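# Exchange the two removable rack shelves, keeping vials aboard

## Task

Trade the positions of the two removable shelves in the wall rack. Every vial must finish upright on the same shelf it was on at the start, and both shelves must be pushed all the way in. The result must hold by itself, not because the robot is still supporting it. Afterwards the grippers must release and the arms must back away.

## Robot and tools

Robot: two arms, left_arm and right_arm. Each has six joints (waist, shoulder, elbow, wrist pitch, wrist yaw, wrist roll) and a gripper. The names are just labels and say nothing about image sides. All reported positions use one shared scene frame in metres. The origin sits on the table top midway between the arms, +z is up, +x points out over the table, and left_arm is on the +y side.

Gripper geometry: the fingers point along the gripper's own +z axis and close along its y axis. The reported end-effector point lies between the finger pads, roughly 1 cm short of the fingertips.

execute_actions takes "actions", a list holding at most one entry, plus an optional "pictures" boolean. Images come by default.
- An empty list only returns the current state and moves nothing.
- An entry with "rows" is a motion. It holds 1 to 15 rows and an optional "steps" of 1 to 15, default 15. Each step lasts 1/30 s and applies one row; if rows run out, the last row repeats.
- An entry with only "steps" (up to 300) is a wait. It is measured from the previous result, and your reply time counts toward it.
- If a call is refused, nothing at all is sent to the robot.

Row layout: a single flat list of 14 numbers, each in [-1, 1], always covering both arms. The first seven are left_arm: waist, shoulder, elbow, wrist pitch, wrist yaw, wrist roll, opening. The last seven are the same for right_arm.

The six joint numbers per arm are scaled offsets, not targets. They are measured from the joint angles in the most recent result that listed them. Before any such result exists, and for the second and later calls within one reply, they are measured from where the arm is when the action starts. They are never relative to the previous row. A value of 1.0 equals 1.264 rad for the waist, 1.32 for the shoulder, 1.276 for the elbow, 1.83 for wrist pitch, 1.686 for wrist yaw and 2.022 for wrist roll.

Opening is absolute, not an offset: +1 is fully open and -1 is closed.

Joint ranges in radians, the same for both arms:
- waist -2.880 to 2.880
- shoulder 0.000 to 3.142
- elbow 0.000 to 3.019
- wrist pitch -1.693 to 1.571
- wrist yaw -1.571 to 1.571
- wrist roll -2.094 to 2.094

Any request more than 0.019 rad outward past a stated end is refused. Real ends may differ from the stated ones by up to 0.019 either way, and over-requests are clipped to the real end. The line "joint sent to its limit" reports that clipping, possibly for an earlier action. Its absence does not prove there is more room.

Zeros do not mean stay put. They pull the arm back to the reference angles, and an arm left on zeros may slowly sag. To hold a posture, the first call of a reply should send offsets that bring each joint back to its intended angle. Later calls in the same reply send zeros. Enlarge the correction if a joint keeps falling short.

Speed limits: on every step, each joint target is kept close to the measured angle. The allowed lead is 0.264 rad for the waist, 0.32 for the shoulder, 0.276 for the elbow, 0.33 for wrist pitch, 0.186 for wrist yaw and 0.522 for wrist roll. If a step's targets would move the gripper more than 70 mm from where it is, all of that arm's targets are scaled back. Large offsets therefore take several steps.

Between calls, the arms keep heading for the last row's target, including while you think. They give up once every arm is almost still (stalled counts) or a step is HELD. Fingers that are still moving keep going after that.

Results:
- The state line gives, per arm, end_effector_position (m) and end_effector_quat_wxyz. It can be somewhat wrong, more so at long reach.
- Joint positions and Joint velocities list, per arm, the six joints (rad, rad/s), then the finger-pad gap (m, m/s; 0.094 m is fully open).
- grip_measured is the finger opening on the same scale as your opening command. Each gripper reads off by up to about 1 mm, with a fixed offset.
- "joint command not followed" means a clearance check altered or blocked some joint targets; the rest of the row still ran.
- HELD marks steps where all or part of your row was not sent.
- MOTOR HOT appears from 85 °C. At 100 °C an OVER-TEMPERATURE FAULT stops that arm and its gripper, and the arm drops until it cools. Holding loads heats motors, so avoid long holds.

Gripping: to hold something firmly, command an opening about 0.03 below grip_measured; a smaller margin grips more gently. Pad force is capped around 50 to 62 N, lower on some grippers and on parts thinner than about 2 mm. At first contact the pads can briefly press much harder.

zoom_image takes "camera" and "region" [x0, y0, x1, y1] in that camera's pixels, with (0, 0) at the top-left. The region can be at most 504 by 504. It returns a closer view of that camera's latest image. Cameras and sizes: cam_head_left, cam_head_right, cam_high and cam_low are 672x504; cam_left_wrist and cam_right_wrist are 616x616 fisheye. Calibration (K, D, T_world_to_cam) is provided. Fixed cameras can be off by up to 2.3 degrees and 9 mm, and wrist camera poses follow the arm's joint readings.

finished_scene takes "scene", the number of the current scene. It ends that scene permanently and reports whether the goal was met. Replying with no tool call ends everything.

Suggested order: look and zoom to locate both shelves and their vials. Pull one shelf out slowly and level so the vials stay upright. Set it down stably, then move the other shelf into the freed slot. Place the first shelf into the other slot. Push both shelves fully home. Open the grippers, withdraw both arms, confirm with a look, then call finished_scene.

Avoid the following:
- tipping or dropping vials or shelves
- knocking anything out of the work area
- arm-to-arm contact or pressing
- slamming, sharp impacts and very hard pushes

Brief external tugs on held parts, or nudges to loose items, can happen, so recheck after each move.

Each tool is called after ">>>" by a JSON object that holds its "method" and its "body".

## Session

>>> {"method": "execute_actions", "body": {"actions": []}}

Scene clock: 0.00 s of 9600.00 s.
left_arm: end_effector_position=(+0.5071, +0.1745, +0.5007) grip_measured=+1.000 end_effector_quat_wxyz=(+0.712, +0.061, +0.698, -0.055) | right_arm: end_effector_position=(+0.5295, -0.2863, +0.5045) grip_measured=+1.000 end_effector_quat_wxyz=(+0.712, -0.015, +0.701, +0.019)
Joint positions: left_arm=[0.003 1.045 1.055 0.009 0.017 0.011 0.094] | right_arm=[-0.005  1.038  1.063 -0.009 -0.008  0.006  0.094]
Joint velocities: left_arm=[ 0.005  0.015 -0.002  0.002 -0.066 -0.037  0.   ] | right_arm=[-0.005 -0.015 -0.002  0.012 -0.037  0.022  0.   ]

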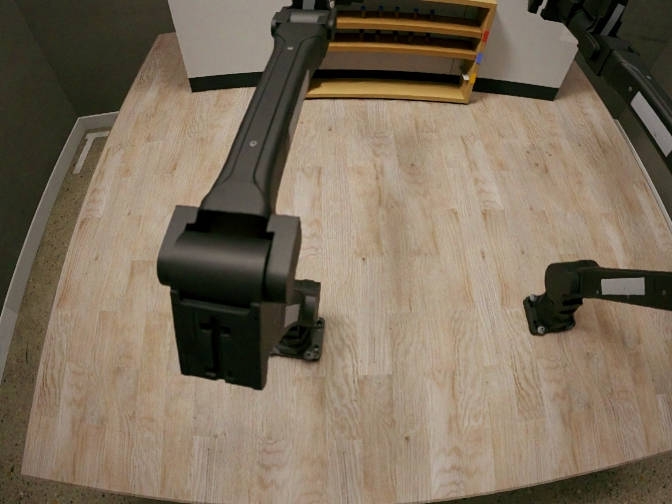

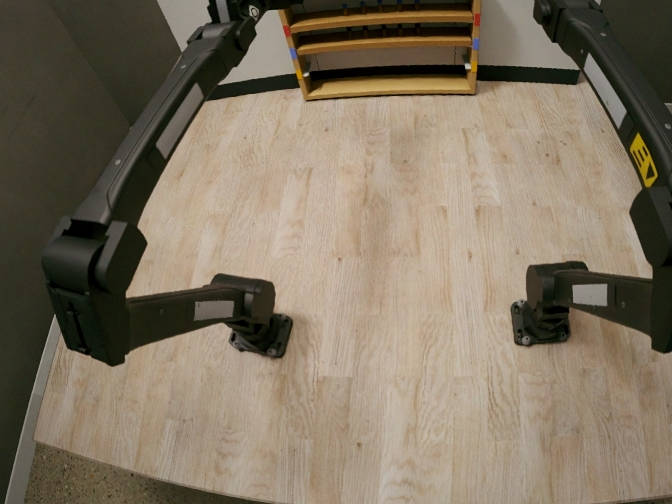

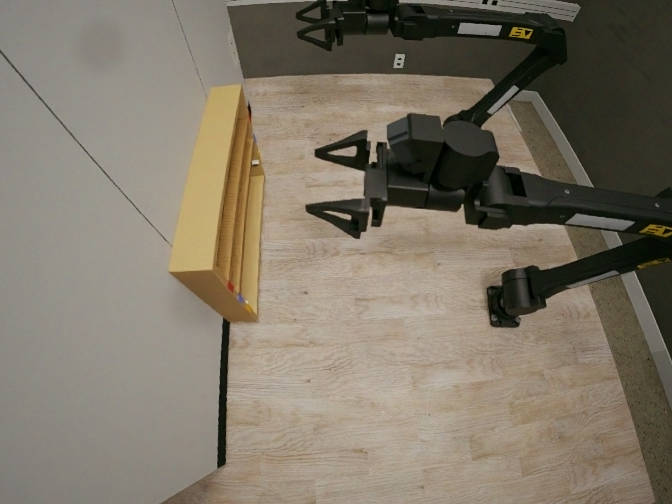

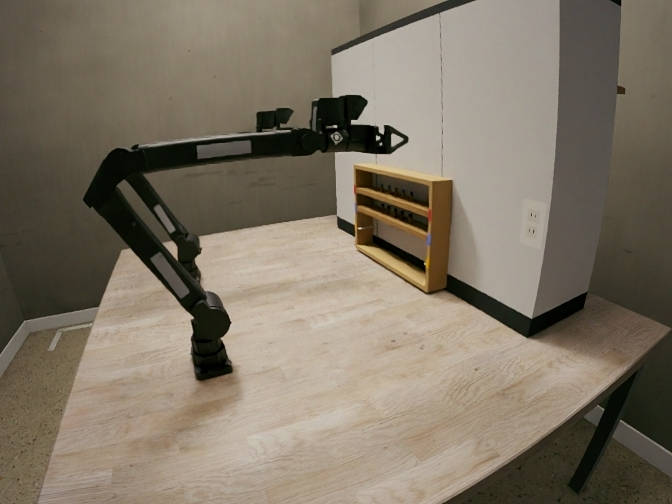

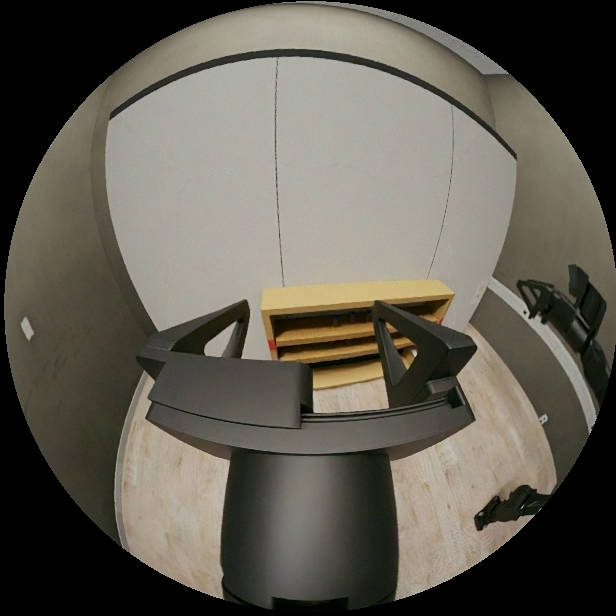

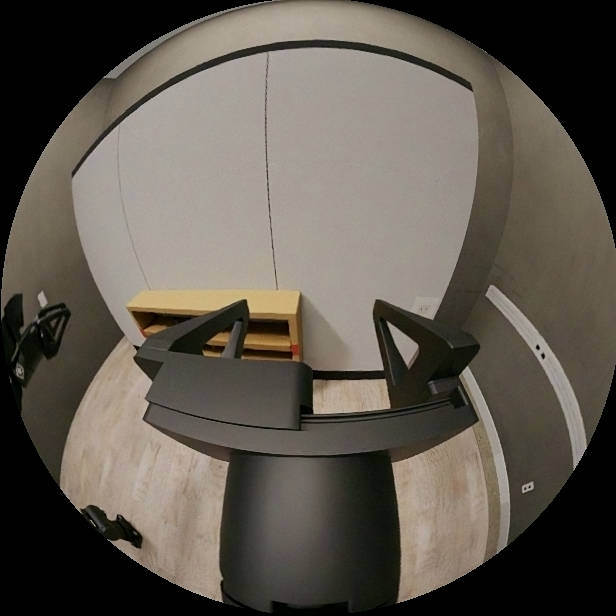

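>>> {"method": "zoom_image", "body": {"camera": "cam_low", "region": [340, 150, 470, 300]}}

>>> {"method": "zoom_image", "body": {"camera": "cam_head_right", "region": [270, 0, 500, 110]}}

>>> {"method": "zoom_image", "body": {"camera": "cam_high", "region": [150, 70, 300, 340]}}

Region (340, 150, 470, 300) of cam_low's 672x504 image, scaled by 3.360, with more detail than that image has; it fills the left 437 columns of this view, and the rest is white.

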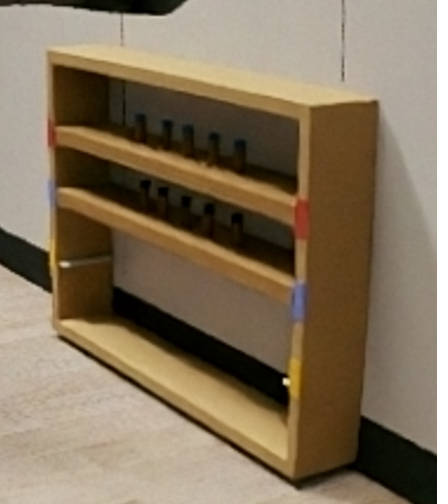

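Region (270, 0, 500, 110) of cam_head_right's 672x504 image, scaled by 2.191, with more detail than that image has; it fills the top 241 rows of this view, and the rest is white.

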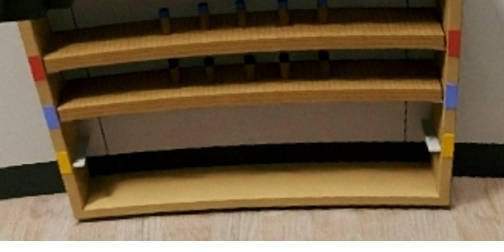

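Region (150, 70, 300, 340) of cam_high's 672x504 image, scaled by 1.867, with more detail than that image has.

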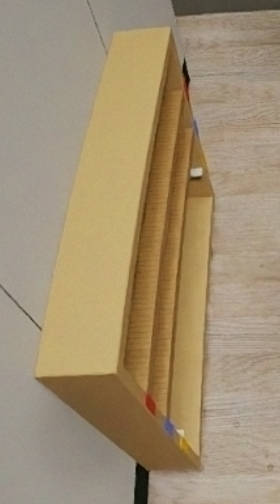

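>>> {"method": "execute_actions", "body": {"actions": [{"rows":[[0,0.15,0,0,0,0,1, 0,0,-0.2,0,0,0,1]]}], "pictures": false}}

>>> {"method": "execute_actions", "body": {"actions": [{"steps":30}], "pictures": false}}

>>> {"method": "execute_actions", "body": {"actions": [{"rows":[[0,0,0,0.15,0,0,1, 0,0,0,0,0.15,0,1]]}], "pictures": false}}

>>> {"method": "execute_actions", "body": {"actions": [{"steps":30}], "pictures": false}}

Scene clock: 17.03 s of 9600.00 s.
left_arm: end_effector_position=(+0.5775, +0.1640, +0.3579) grip_measured=+1.000 end_effector_quat_wxyz=(+0.612, +0.068, +0.786, -0.049) | right_arm: end_effector_position=(+0.5090, -0.2871, +0.3129) grip_measured=+1.000 end_effector_quat_wxyz=(+0.592, -0.016, +0.806, +0.017)
Joint positions: left_arm=[0.003 1.287 1.036 0.003 0.017 0.011 0.094] | right_arm=[-0.005  1.054  0.77  -0.019 -0.008  0.006  0.094]
Joint velocities: left_arm=[-0.005 -0.21  -0.017  0.017 -0.007 -0.022  0.   ] | right_arm=[-0.015  0.005 -0.002 -0.037 -0.037  0.022  0.   ]
Steps of this call (steps 1 to 90: nothing new was sent; then 13.53 s passed at rest; steps 91 to 105: all 15 steps of this action). Readings (joint positions):
91: left_arm=[0.003 1.052 1.055 0.009 0.017 0.011] | right_arm=[-0.005 1.037 1.050 -0.006 -0.008 0.006]
92: left_arm=[0.003 1.064 1.057 0.011 0.017 0.011] | right_arm=[-0.005 1.029 1.025 0.000 -0.008 0.006]
94: left_arm=[0.003 1.109 1.057 0.012 0.017 0.011] | right_arm=[-0.005 1.017 0.948 0.001 -0.008 0.006]
98: left_arm=[0.003 1.235 1.054 0.012 0.017 0.011] | right_arm=[-0.005 1.028 0.802 -0.009 -0.008 0.006]
105: the state above

Scene clock: 18.03 s of 9600.00 s.
left_arm: end_effector_position=(+0.5680, +0.1654, +0.3807) grip_measured=+1.000 end_effector_quat_wxyz=(+0.628, +0.067, +0.774, -0.050) | right_arm: end_effector_position=(+0.5090, -0.2871, +0.3129) grip_measured=+1.000 end_effector_quat_wxyz=(+0.592, -0.016, +0.806, +0.017)
Joint positions: left_arm=[0.003 1.247 1.036 0.003 0.017 0.011 0.094] | right_arm=[-0.005  1.054  0.77  -0.019 -0.008  0.006  0.094]
Joint velocities: left_arm=[-0.005 -0.005  0.002  0.002 -0.037 -0.007  0.   ] | right_arm=[-0.005 -0.005  0.002 -0.002 -0.037  0.037  0.   ]
Steps of this call (steps 1 to 30: the robot went on to your last target). Readings (joint positions):
1: left_arm=[0.003 1.280 1.036 0.003 0.017 0.011] | right_arm=[-0.005 1.054 0.770 -0.019 -0.008 0.006]
2: left_arm=[0.003 1.274 1.036 0.003 0.017 0.011] | right_arm=[-0.005 1.054 0.770 -0.019 -0.008 0.006]
4: left_arm=[0.003 1.260 1.036 0.003 0.017 0.011] | right_arm=[-0.005 1.054 0.770 -0.019 -0.008 0.006]
8: left_arm=[0.003 1.247 1.036 0.003 0.017 0.011] | right_arm=[-0.005 1.054 0.770 -0.019 -0.008 0.006]
30: the state above
All arms were judged still, so your last target was given up. Only a new action makes them travel on or press farther. Fingers that are still opening or closing keep moving.

Scene clock: 18.53 s of 9600.00 s.
left_arm: end_effector_position=(+0.5734, +0.1646, +0.4339) grip_measured=+1.000 end_effector_quat_wxyz=(+0.717, +0.061, +0.692, -0.055) | right_arm: end_effector_position=(+0.5052, -0.3283, +0.3119) grip_measured=+1.000 end_effector_quat_wxyz=(+0.589, +0.056, +0.802, -0.083)
Joint positions: left_arm=[0.003 1.251 1.025 0.259 0.017 0.011 0.094] | right_arm=[-0.003  1.054  0.766 -0.019  0.241  0.006  0.094]
Joint velocities: left_arm=[-0.024 -0.015 -0.012 -0.002 -0.022  0.022  0.   ] | right_arm=[-0.005 -0.005 -0.002  0.007 -0.037  0.051  0.   ]
Steps of this call (steps 1 to 15: all 15 steps of this action). Readings (joint positions):
1: left_arm=[0.003 1.247 1.032 0.048 0.017 0.011] | right_arm=[-0.002 1.054 0.770 -0.019 0.075 0.006]
2: left_arm=[0.003 1.252 1.025 0.126 0.017 0.011] | right_arm=[-0.001 1.054 0.770 -0.019 0.169 0.006]
4: left_arm=[0.003 1.254 1.025 0.215 0.017 0.011] | right_arm=[-0.003 1.054 0.768 -0.019 0.232 0.006]
8: left_arm=[0.003 1.251 1.025 0.258 0.017 0.011] | right_arm=[-0.003 1.054 0.766 -0.019 0.241 0.006]
15: the state above

Scene clock: 19.53 s of 9600.00 s.
left_arm: end_effector_position=(+0.5734, +0.1646, +0.4339) grip_measured=+1.000 end_effector_quat_wxyz=(+0.717, +0.061, +0.692, -0.055) | right_arm: end_effector_position=(+0.5052, -0.3283, +0.3119) grip_measured=+1.000 end_effector_quat_wxyz=(+0.589, +0.056, +0.802, -0.083)
Joint positions: left_arm=[0.003 1.251 1.025 0.259 0.017 0.011 0.094] | right_arm=[-0.003  1.054  0.766 -0.019  0.241  0.006  0.094]
Joint velocities: left_arm=[-0.005 -0.005 -0.012 -0.017  0.022  0.051  0.   ] | right_arm=[ 0.005  0.005  0.012  0.002 -0.051 -0.037  0.   ]
Steps of this call (steps 1 to 15: the robot went on to your last target; steps 16 to 30: nothing new was sent). Readings (joint positions):
1: left_arm=[0.003 1.251 1.025 0.259 0.017 0.011] | right_arm=[-0.003 1.054 0.766 -0.019 0.241 0.006]
2: left_arm=[0.003 1.251 1.025 0.259 0.017 0.011] | right_arm=[-0.003 1.054 0.766 -0.019 0.241 0.006]
4: left_arm=[0.003 1.251 1.025 0.259 0.017 0.011] | right_arm=[-0.003 1.054 0.766 -0.019 0.241 0.006]
8: left_arm=[0.003 1.251 1.025 0.259 0.017 0.011] | right_arm=[-0.003 1.054 0.766 -0.019 0.241 0.006]
30: the state above
All arms were judged still, so your last target was given up. Only a new action makes them travel on or press farther. Fingers that are still opening or closing keep moving.

>>> {"method": "execute_actions", "body": {"actions": [{"rows":[[-0.364,0.292,-0.28,0.388,-0.37,0.772,1, -0.3,-0.2,-0.1,0,-0.143,0,1]]}], "pictures": false}}

>>> {"method": "execute_actions", "body": {"actions": [{"steps":90}]}}

Scene clock: 34.63 s of 9600.00 s.
left_arm: end_effector_position=(+0.5291, +0.0592, +0.1914) grip_measured=+1.000 end_effector_quat_wxyz=(+0.644, +0.207, +0.704, +0.216) | right_arm: end_effector_position=(+0.4074, -0.4521, +0.3487) grip_measured=+1.000 end_effector_quat_wxyz=(+0.637, +0.136, +0.750, -0.112)
Joint positions: left_arm=[-0.355  1.597  0.71   0.797 -0.54   0.563  0.094] | right_arm=[-0.394  0.773  0.629 -0.02   0.004  0.006  0.094]
Joint velocities: left_arm=[-1.411  1.04  -0.691  2.215 -1.912  2.85   0.   ] | right_arm=[ 0.024  0.083 -0.012 -0.007 -0.081  0.051  0.   ]
Steps of this call (steps 1 to 90: nothing new was sent; then 11.60 s passed at rest; steps 91 to 105: all 15 steps of this action). Readings (joint positions):
91: left_arm=[-0.002 1.255 1.017 0.275 -0.005 0.029] | right_arm=[-0.016 1.045 0.758 -0.019 0.185 0.006]
92: left_arm=[-0.010 1.260 1.004 0.306 -0.030 0.052] | right_arm=[-0.045 1.022 0.738 -0.019 0.121 0.006]
94: left_arm=[-0.041 1.283 0.968 0.359 -0.079 0.098] | right_arm=[-0.138 0.953 0.685 -0.019 0.051 0.006]
98: left_arm=[-0.120 1.370 0.879 0.460 -0.180 0.198] | right_arm=[-0.358 0.821 0.630 -0.020 0.011 0.006]
105: the state above

Scene clock: 37.63 s of 9600.00 s.
left_arm: end_effector_position=(+0.4944, +0.0207, +0.1743) grip_measured=+1.000 end_effector_quat_wxyz=(+0.491, +0.514, +0.502, +0.493) | right_arm: end_effector_position=(+0.4092, -0.4523, +0.3455) grip_measured=+1.000 end_effector_quat_wxyz=(+0.634, +0.136, +0.753, -0.111)
Joint positions: left_arm=[-0.464  1.647  0.655  0.953 -0.603  1.563  0.094] | right_arm=[-0.393  0.781  0.629 -0.02   0.004  0.006  0.094]
Joint velocities: left_arm=[-0.005  0.005 -0.002 -0.012 -0.007 -0.007  0.   ] | right_arm=[0.015 0.005 0.002 0.007 0.022 0.051 0.   ]
Steps of this call (steps 1 to 45: the robot went on to your last target; steps 46 to 90: nothing new was sent). Readings (joint positions):
1: left_arm=[-0.399 1.628 0.689 0.858 -0.578 0.661] | right_arm=[-0.393 0.775 0.629 -0.020 0.004 0.006]
2: left_arm=[-0.437 1.652 0.673 0.892 -0.591 0.760] | right_arm=[-0.393 0.777 0.629 -0.020 0.004 0.006]
4: left_arm=[-0.483 1.678 0.657 0.920 -0.595 0.957] | right_arm=[-0.393 0.780 0.629 -0.020 0.004 0.006]
8: left_arm=[-0.480 1.668 0.655 0.944 -0.602 1.302] | right_arm=[-0.393 0.781 0.629 -0.020 0.004 0.006]
90: the state above
All arms were judged still, so your last target was given up. Only a new action makes them travel on or press farther. Fingers that are still opening or closing keep moving.
camera_calibration (this result's frames):
cam_left_wrist: T_world_to_cam=[[-0.0392807, 0.0172917, -0.999079, 0.192644], [-0.569553, 0.821139, 0.0366051, 0.265887], [0.821016, 0.570466, -0.0224064, -0.291179], [0, 0, 0, 1]] pos_world=[0.398067, -0.0555533, 0.176209]
cam_right_wrist: T_world_to_cam=[[-0.350315, -0.93663, -0.00215322, -0.283468], [-0.659299, 0.24822, -0.709727, 0.634121], [0.665286, -0.247208, -0.704474, -0.0179259], [0, 0, 0, 1]] pos_world=[0.330698, -0.427338, 0.436814]

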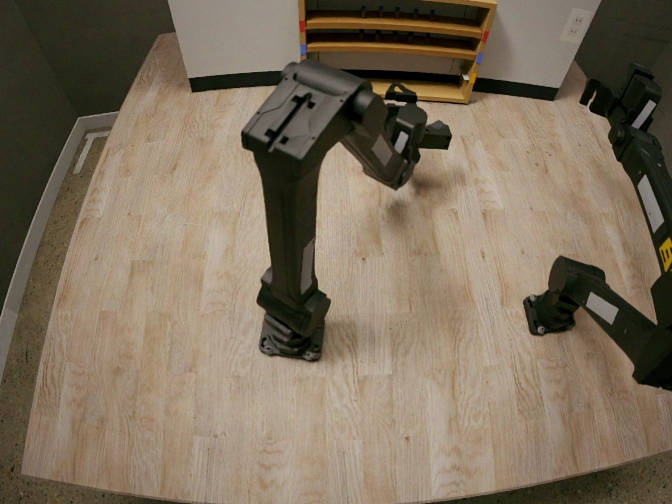

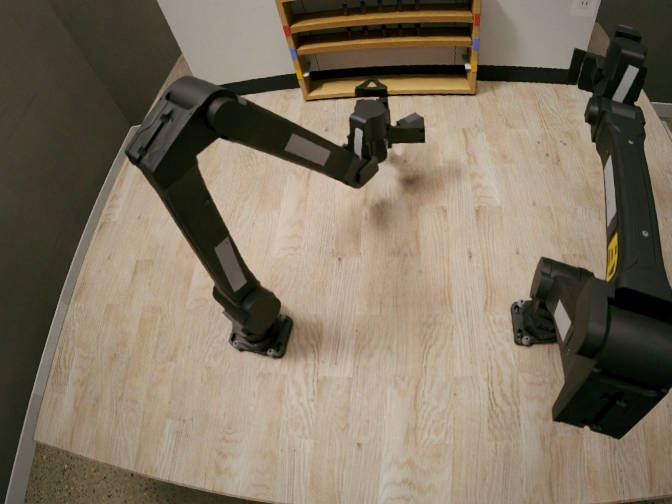

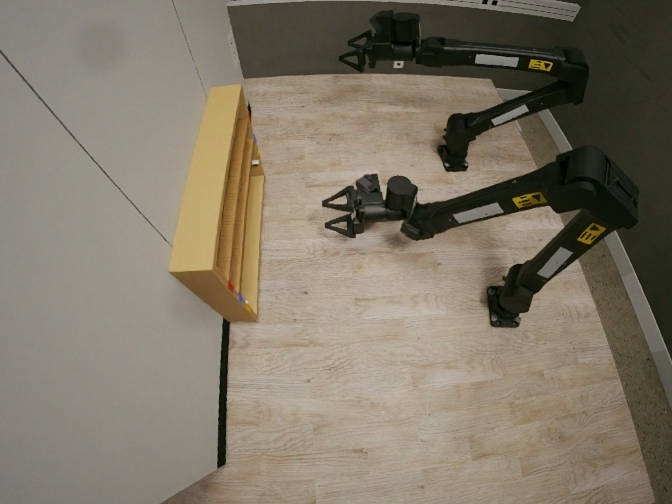

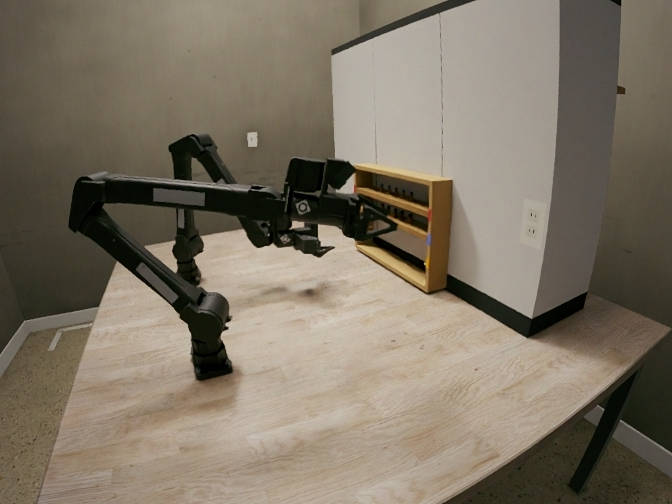

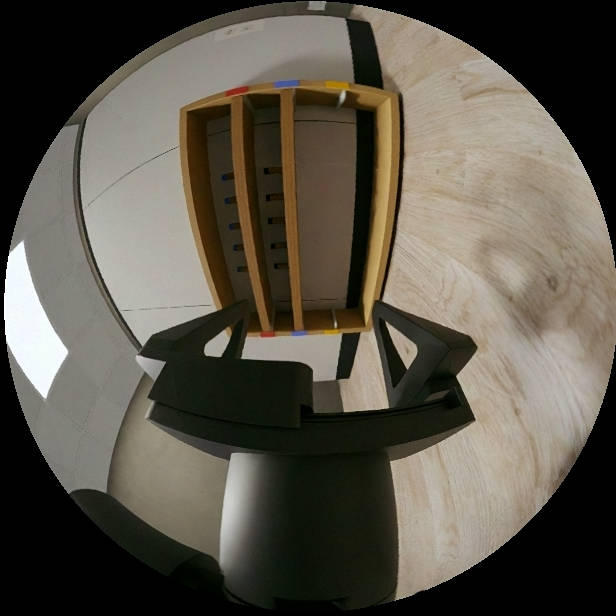

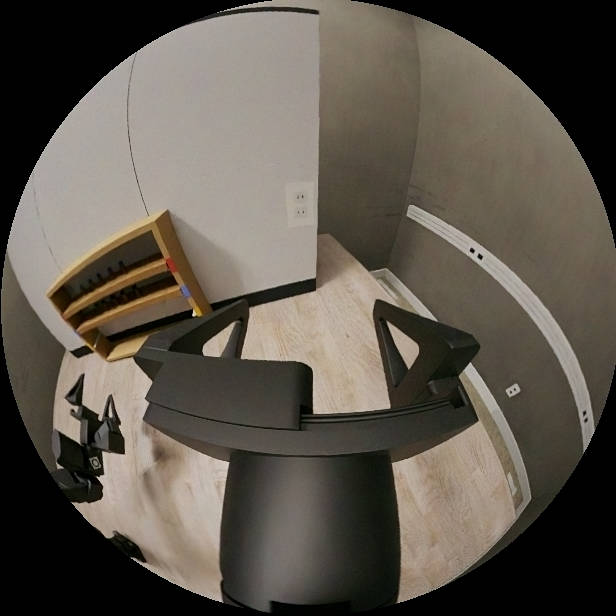

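>>> {"method": "zoom_image", "body": {"camera": "cam_left_wrist", "region": [160, 70, 430, 350]}}

Region (160, 70, 430, 350) of cam_left_wrist's 616x616 image, scaled by 1.800, with more detail than that image has; it fills the left 486 columns of this view, and the rest is white.

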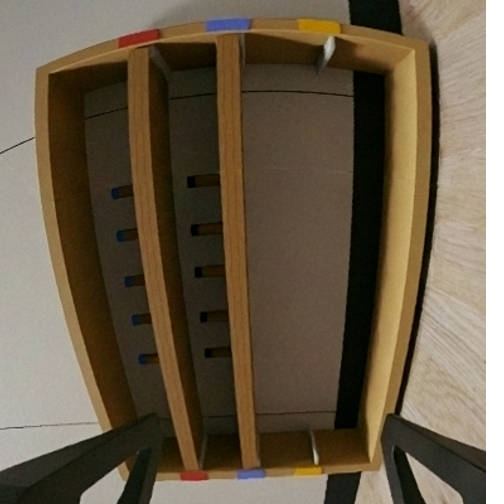

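>>> {"method": "execute_actions", "body": {"actions": [{"rows":[[0.055,0.06,0.13,-0.03,0.04,0,0.4, -0.25,-0.1,-0.1,0,0,0,1],[0.055,0.06,0.13,-0.03,0.04,0,0.4, -0.25,-0.1,-0.1,0,0,0,1],[0.055,0.06,0.13,-0.03,0.04,0,0.4, -0.25,-0.1,-0.1,0,0,0,1],[0.055,0.06,0.13,-0.03,0.04,0,0.4, -0.25,-0.1,-0.1,0,0,0,1],[0.055,0.06,0.13,-0.03,0.04,0,0.4, -0.25,-0.1,-0.1,0,0,0,1],[0.113,0.126,0.267,-0.058,0.082,0.004,-0.2, -0.5,-0.2,-0.2,0,0,0,1]]}], "pictures": false}}

>>> {"method": "execute_actions", "body": {"actions": [{"steps":45}]}}

Scene clock: 51.20 s of 9600.00 s.
left_arm: end_effector_position=(+0.6213, +0.0277, +0.1930) grip_measured=-0.198 end_effector_quat_wxyz=(+0.501, +0.496, +0.503, +0.500) | right_arm: end_effector_position=(+0.1991, -0.5973, +0.2711) grip_measured=+1.000 end_effector_quat_wxyz=(+0.563, +0.371, +0.672, -0.307)
Joint positions: left_arm=[-0.313  1.823  0.972  0.852 -0.469  1.563  0.038] | right_arm=[-1.043  0.508  0.352 -0.022  0.008  0.006  0.094]
Joint velocities: left_arm=[-0.005 -0.005  0.002 -0.012 -0.081 -0.022 -0.   ] | right_arm=[ 0.093 -0.015  0.007  0.002  0.037 -0.022  0.   ]
Steps of this call (steps 1 to 90: nothing new was sent; then 10.07 s passed at rest; steps 91 to 105: all 15 steps of this action). Readings (joint positions):
91: left_arm=[-0.459 1.652 0.664 0.944 -0.574 1.563] | right_arm=[-0.407 0.775 0.620 -0.019 -0.003 0.006]
92: left_arm=[-0.450 1.665 0.690 0.927 -0.552 1.563] | right_arm=[-0.446 0.759 0.601 -0.018 -0.004 0.006]
94: left_arm=[-0.425 1.705 0.755 0.911 -0.541 1.563] | right_arm=[-0.568 0.713 0.545 -0.018 -0.003 0.006]
98: left_arm=[-0.369 1.777 0.882 0.870 -0.476 1.563] | right_arm=[-0.837 0.597 0.425 -0.019 0.002 0.006]
105: the state above

Scene clock: 52.70 s of 9600.00 s.
left_arm: end_effector_position=(+0.6211, +0.0272, +0.1929) grip_measured=-0.198 end_effector_quat_wxyz=(+0.501, +0.496, +0.503, +0.499) | right_arm: end_effector_position=(+0.2009, -0.5963, +0.2709) grip_measured=+1.000 end_effector_quat_wxyz=(+0.564, +0.369, +0.673, -0.306)
Joint positions: left_arm=[-0.314  1.823  0.972  0.852 -0.469  1.563  0.038] | right_arm=[-1.036  0.509  0.352 -0.022  0.008  0.006  0.094]
Joint velocities: left_arm=[-0.015  0.005 -0.007  0.017  0.051 -0.066 -0.   ] | right_arm=[ 0.015 -0.015 -0.002 -0.002 -0.037 -0.051  0.   ]
Steps of this call (steps 1 to 15: the robot went on to your last target; steps 16 to 45: nothing new was sent). Readings (joint positions):
1: left_arm=[-0.313 1.823 0.972 0.852 -0.469 1.563] | right_arm=[-1.040 0.508 0.352 -0.022 0.008 0.006]
2: left_arm=[-0.314 1.823 0.972 0.852 -0.469 1.563] | right_arm=[-1.038 0.508 0.352 -0.022 0.008 0.006]
4: left_arm=[-0.314 1.823 0.972 0.852 -0.469 1.563] | right_arm=[-1.036 0.509 0.352 -0.022 0.008 0.006]
8: left_arm=[-0.314 1.823 0.972 0.852 -0.469 1.563] | right_arm=[-1.036 0.509 0.352 -0.022 0.008 0.006]
45: the state above
All arms were judged still, so your last target was given up. Only a new action makes them travel on or press farther. Fingers that are still opening or closing keep moving.
camera_calibration (this result's frames):
cam_left_wrist: T_world_to_cam=[[-0.00609395, -0.0060052, -0.999963, 0.196321], [-0.582915, 0.812532, -0.00132722, 0.34786], [0.812511, 0.582885, -0.00845206, -0.39624], [0, 0, 0, 1]] pos_world=[0.525918, -0.0505057, 0.193427]
cam_right_wrist: T_world_to_cam=[[-0.844078, -0.536219, -0.00139955, -0.153708], [-0.379666, 0.599483, -0.704609, 0.631463], [0.378664, -0.594214, -0.709594, -0.115443], [0, 0, 0, 1]] pos_world=[0.153718, -0.52957, 0.362802]

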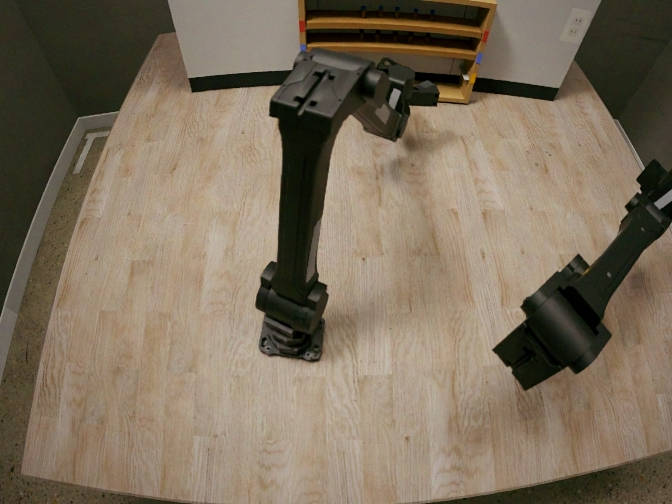

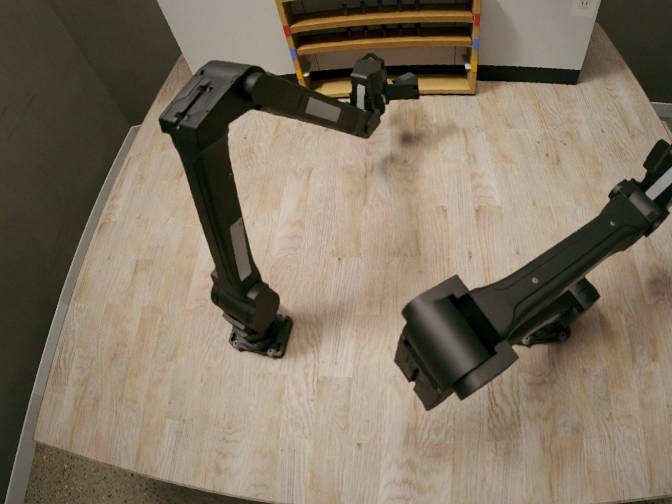

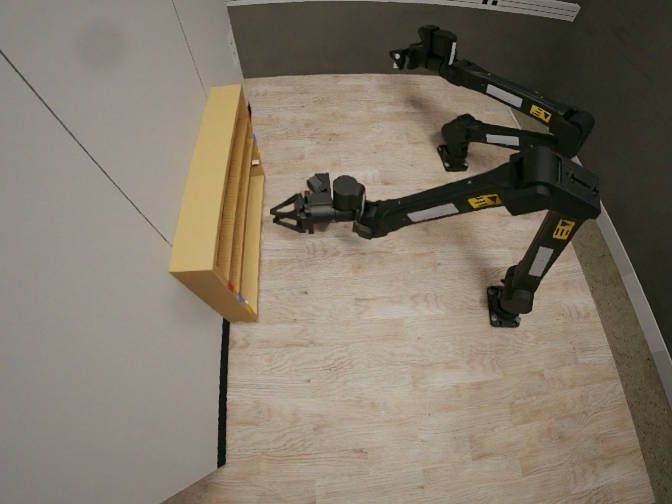

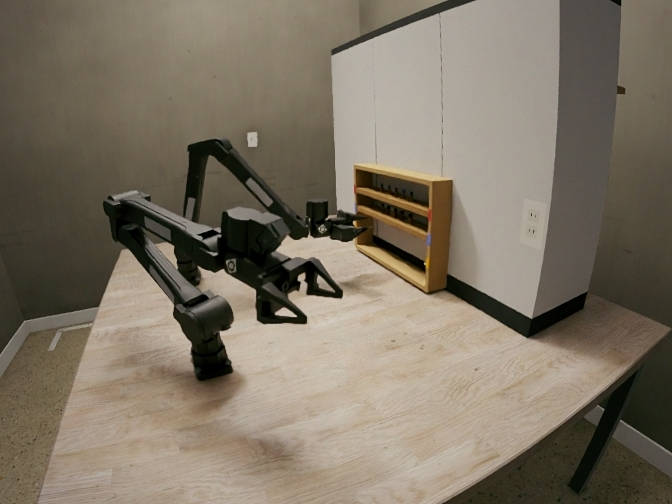

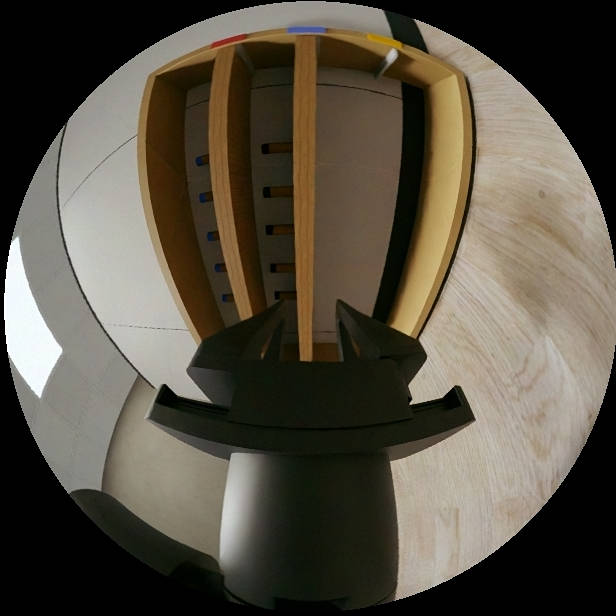

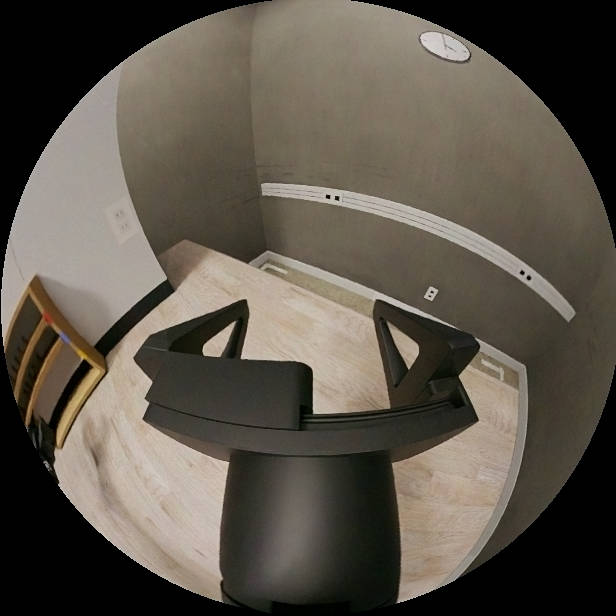

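>>> {"method": "execute_actions", "body": {"actions": [{"rows":[[-0.01,0.01,0.04,-0.01,-0.007,0,-0.2, 0,0,0,0,0,0,1],[-0.02,0.02,0.065,-0.02,-0.014,0,-0.2, 0,0,0,0,0,0,1],[-0.033,0.03,0.096,-0.03,-0.02,0.003,-0.2, 0,0,0,0,0,0,1]]}], "pictures": false}}

>>> {"method": "execute_actions", "body": {"actions": [{"steps":20}], "pictures": false}}

Scene clock: 63.10 s of 9600.00 s.
left_arm: end_effector_position=(+0.6346, -0.0046, +0.1960) grip_measured=-0.198 end_effector_quat_wxyz=(+0.501, +0.501, +0.502, +0.496) | right_arm: end_effector_position=(+0.2009, -0.5963, +0.2709) grip_measured=+1.000 end_effector_quat_wxyz=(+0.564, +0.369, +0.673, -0.306)
Joint positions: left_arm=[-0.353  1.863  1.055  0.802 -0.499  1.563  0.038] | right_arm=[-1.036  0.509  0.352 -0.022  0.008  0.006  0.094]
Joint velocities: left_arm=[-0.015  0.005  0.007 -0.012  0.007 -0.022 -0.001] | right_arm=[-0.005 -0.005 -0.007  0.007  0.022 -0.037  0.   ]
Steps of this call (steps 1 to 90: nothing new was sent; then 6.90 s passed at rest; steps 91 to 105: all 15 steps of this action). Readings (joint positions):
91: left_arm=[-0.314 1.823 0.973 0.850 -0.472 1.563] | right_arm=[-1.036 0.509 0.352 -0.022 0.008 0.006]
92: left_arm=[-0.315 1.825 0.977 0.842 -0.481 1.563] | right_arm=[-1.036 0.509 0.352 -0.022 0.008 0.006]
94: left_arm=[-0.321 1.839 1.007 0.818 -0.497 1.563] | right_arm=[-1.036 0.509 0.352 -0.022 0.008 0.006]
98: left_arm=[-0.343 1.863 1.055 0.804 -0.499 1.563] | right_arm=[-1.036 0.509 0.352 -0.022 0.008 0.006]
105: the state above

Scene clock: 63.77 s of 9600.00 s.
left_arm: end_effector_position=(+0.6346, -0.0046, +0.1960) grip_measured=-0.198 end_effector_quat_wxyz=(+0.501, +0.501, +0.502, +0.496) | right_arm: end_effector_position=(+0.2009, -0.5963, +0.2709) grip_measured=+1.000 end_effector_quat_wxyz=(+0.564, +0.369, +0.673, -0.306)
Joint positions: left_arm=[-0.353  1.863  1.055  0.802 -0.499  1.563  0.038] | right_arm=[-1.036  0.509  0.352 -0.022  0.008  0.006  0.094]
Joint velocities: left_arm=[-0.015 -0.015  0.002 -0.002  0.066  0.007  0.001] | right_arm=[-0.015 -0.005  0.002  0.017 -0.022 -0.037  0.   ]
Steps of this call (steps 1 to 15: the robot went on to your last target; steps 16 to 20: nothing new was sent). Readings (joint positions):
1: left_arm=[-0.353 1.863 1.055 0.802 -0.499 1.563] | right_arm=[-1.036 0.509 0.352 -0.022 0.008 0.006]
2: left_arm=[-0.353 1.863 1.055 0.802 -0.499 1.563] | right_arm=[-1.036 0.509 0.352 -0.022 0.008 0.006]
4: left_arm=[-0.353 1.863 1.055 0.802 -0.499 1.563] | right_arm=[-1.036 0.509 0.352 -0.022 0.008 0.006]
8: left_arm=[-0.353 1.863 1.055 0.802 -0.499 1.563] | right_arm=[-1.036 0.509 0.352 -0.022 0.008 0.006]
20: the state above
All arms were judged still, so your last target was given up. Only a new action makes them travel on or press farther. Fingers that are still opening or closing keep moving.

>>> {"method": "execute_actions", "body": {"actions": [{"rows":[[0.005,0.01,0.05,-0.006,0.003,0,-0.2, 0,0,0,0,0,0,1],[0.005,0.01,0.05,-0.006,0.003,0,-0.2, 0,0,0,0,0,0,1],[0.01,0.02,0.07,-0.012,0.006,0,-0.2, 0,0,0,0,0,0,1],[0.01,0.02,0.07,-0.012,0.006,0,-0.2, 0,0,0,0,0,0,1],[0.015,0.032,0.093,-0.018,0.01,0,-0.2, 0,0,0,0,0,0,1],[0.015,0.032,0.093,-0.018,0.01,0,-0.2, 0,0,0,0,0,0,1],[0.02,0.044,0.115,-0.024,0.013,0,-0.2, 0,0,0,0,0,0,1]]}], "pictures": false}}

>>> {"method": "execute_actions", "body": {"actions": [{"steps":15}]}}

Scene clock: 68.53 s of 9600.00 s.
left_arm: end_effector_position=(+0.6674, -0.0115, +0.2010) grip_measured=-0.198 end_effector_quat_wxyz=(+0.504, +0.498, +0.500, +0.497) | right_arm: end_effector_position=(+0.2009, -0.5963, +0.2709) grip_measured=+1.000 end_effector_quat_wxyz=(+0.564, +0.369, +0.673, -0.306)
Joint positions: left_arm=[-0.335  1.919  1.16   0.763 -0.48   1.563  0.038] | right_arm=[-1.036  0.509  0.352 -0.022  0.008  0.006  0.094]
Joint velocities: left_arm=[ 0.005 -0.015 -0.022  0.012 -0.081 -0.022 -0.   ] | right_arm=[-0.005  0.005 -0.012 -0.017  0.051 -0.051  0.   ]
Steps of this call (steps 1 to 90: nothing new was sent; then 1.27 s passed at rest; steps 91 to 105: all 15 steps of this action). Readings (joint positions):
91: left_arm=[-0.353 1.864 1.057 0.801 -0.499 1.563] | right_arm=[-1.036 0.509 0.352 -0.022 0.008 0.006]
92: left_arm=[-0.353 1.865 1.060 0.799 -0.498 1.563] | right_arm=[-1.036 0.509 0.352 -0.022 0.008 0.006]
94: left_arm=[-0.353 1.873 1.076 0.791 -0.494 1.563] | right_arm=[-1.036 0.509 0.352 -0.022 0.008 0.006]
98: left_arm=[-0.348 1.903 1.134 0.771 -0.482 1.563] | right_arm=[-1.036 0.509 0.352 -0.022 0.008 0.006]
105: the state above

Scene clock: 69.03 s of 9600.00 s.
left_arm: end_effector_position=(+0.6674, -0.0115, +0.2010) grip_measured=-0.198 end_effector_quat_wxyz=(+0.504, +0.498, +0.500, +0.497) | right_arm: end_effector_position=(+0.2009, -0.5963, +0.2709) grip_measured=+1.000 end_effector_quat_wxyz=(+0.564, +0.369, +0.673, -0.306)
Joint positions: left_arm=[-0.335  1.919  1.16   0.763 -0.48   1.563  0.038] | right_arm=[-1.036  0.509  0.352 -0.022  0.008  0.006  0.094]
Joint velocities: left_arm=[-0.005  0.005  0.007 -0.002 -0.037  0.022 -0.   ] | right_arm=[-0.005 -0.015 -0.007 -0.012 -0.007  0.007  0.   ]
Steps of this call (steps 1 to 15: the robot went on to your last target). Readings (joint positions):
1: left_arm=[-0.335 1.919 1.160 0.763 -0.480 1.563] | right_arm=[-1.036 0.509 0.352 -0.022 0.008 0.006]
2: left_arm=[-0.335 1.919 1.160 0.763 -0.480 1.563] | right_arm=[-1.036 0.509 0.352 -0.022 0.008 0.006]
4: left_arm=[-0.335 1.919 1.160 0.763 -0.480 1.563] | right_arm=[-1.036 0.509 0.352 -0.022 0.008 0.006]
8: left_arm=[-0.335 1.919 1.160 0.763 -0.480 1.563] | right_arm=[-1.036 0.509 0.352 -0.022 0.008 0.006]
15: the state above
All arms were judged still, so your last target was given up. Only a new action makes them travel on or press farther. Fingers that are still opening or closing keep moving.
camera_calibration (this result's frames):
cam_left_wrist: T_world_to_cam=[[-0.00345988, -0.00737284, -0.999967, 0.20267], [-0.574508, 0.818489, -0.004047, 0.40124], [0.818492, 0.574475, -0.00706762, -0.415589], [0, 0, 0, 1]] pos_world=[0.571373, -0.0881712, 0.20135]
cam_right_wrist: T_world_to_cam=[[-0.844078, -0.536219, -0.00139955, -0.153708], [-0.379666, 0.599483, -0.704609, 0.631463], [0.378664, -0.594214, -0.709594, -0.115443], [0, 0, 0, 1]] pos_world=[0.153718, -0.52957, 0.362802]

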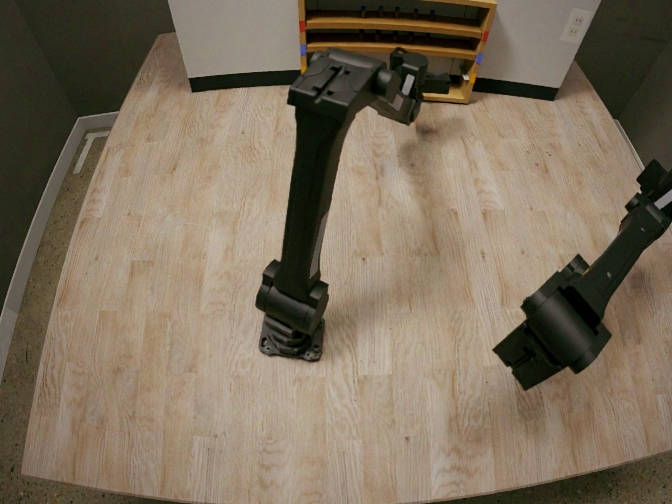

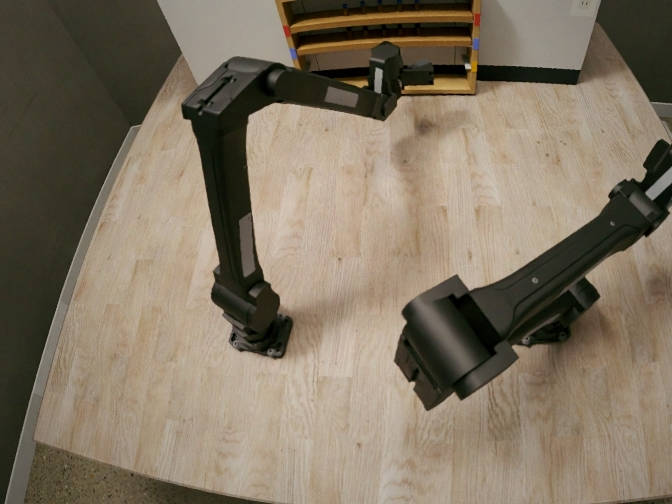

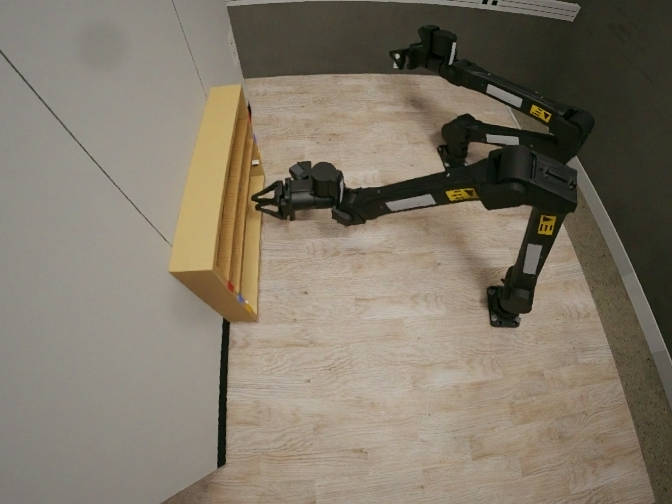

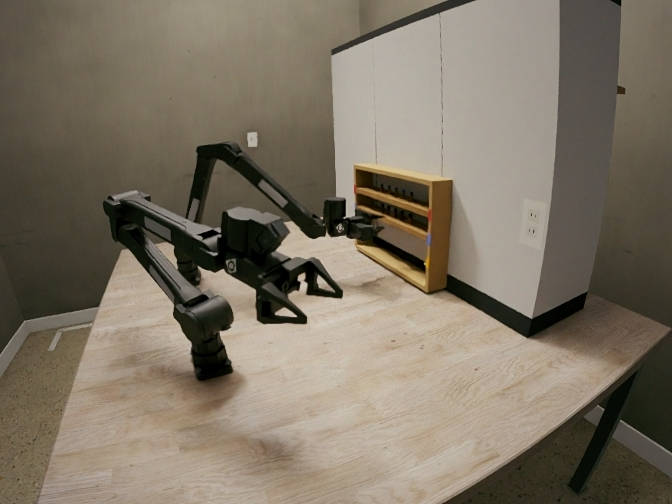

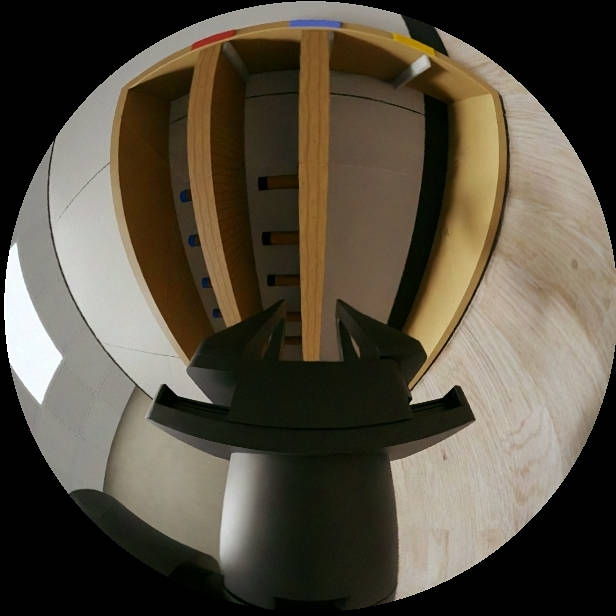

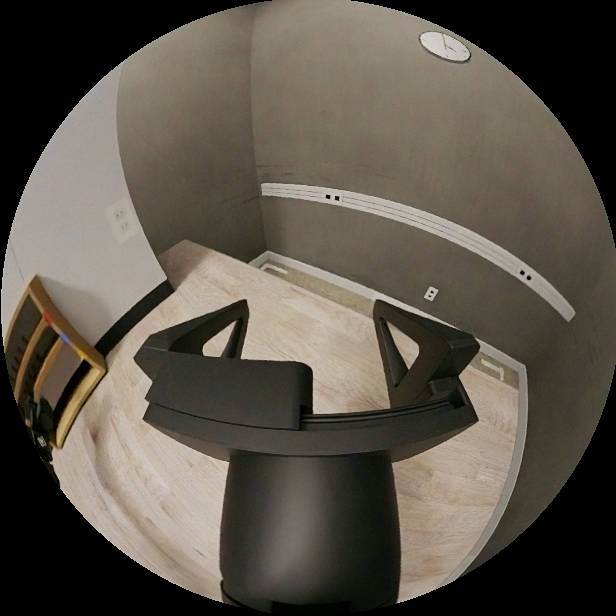

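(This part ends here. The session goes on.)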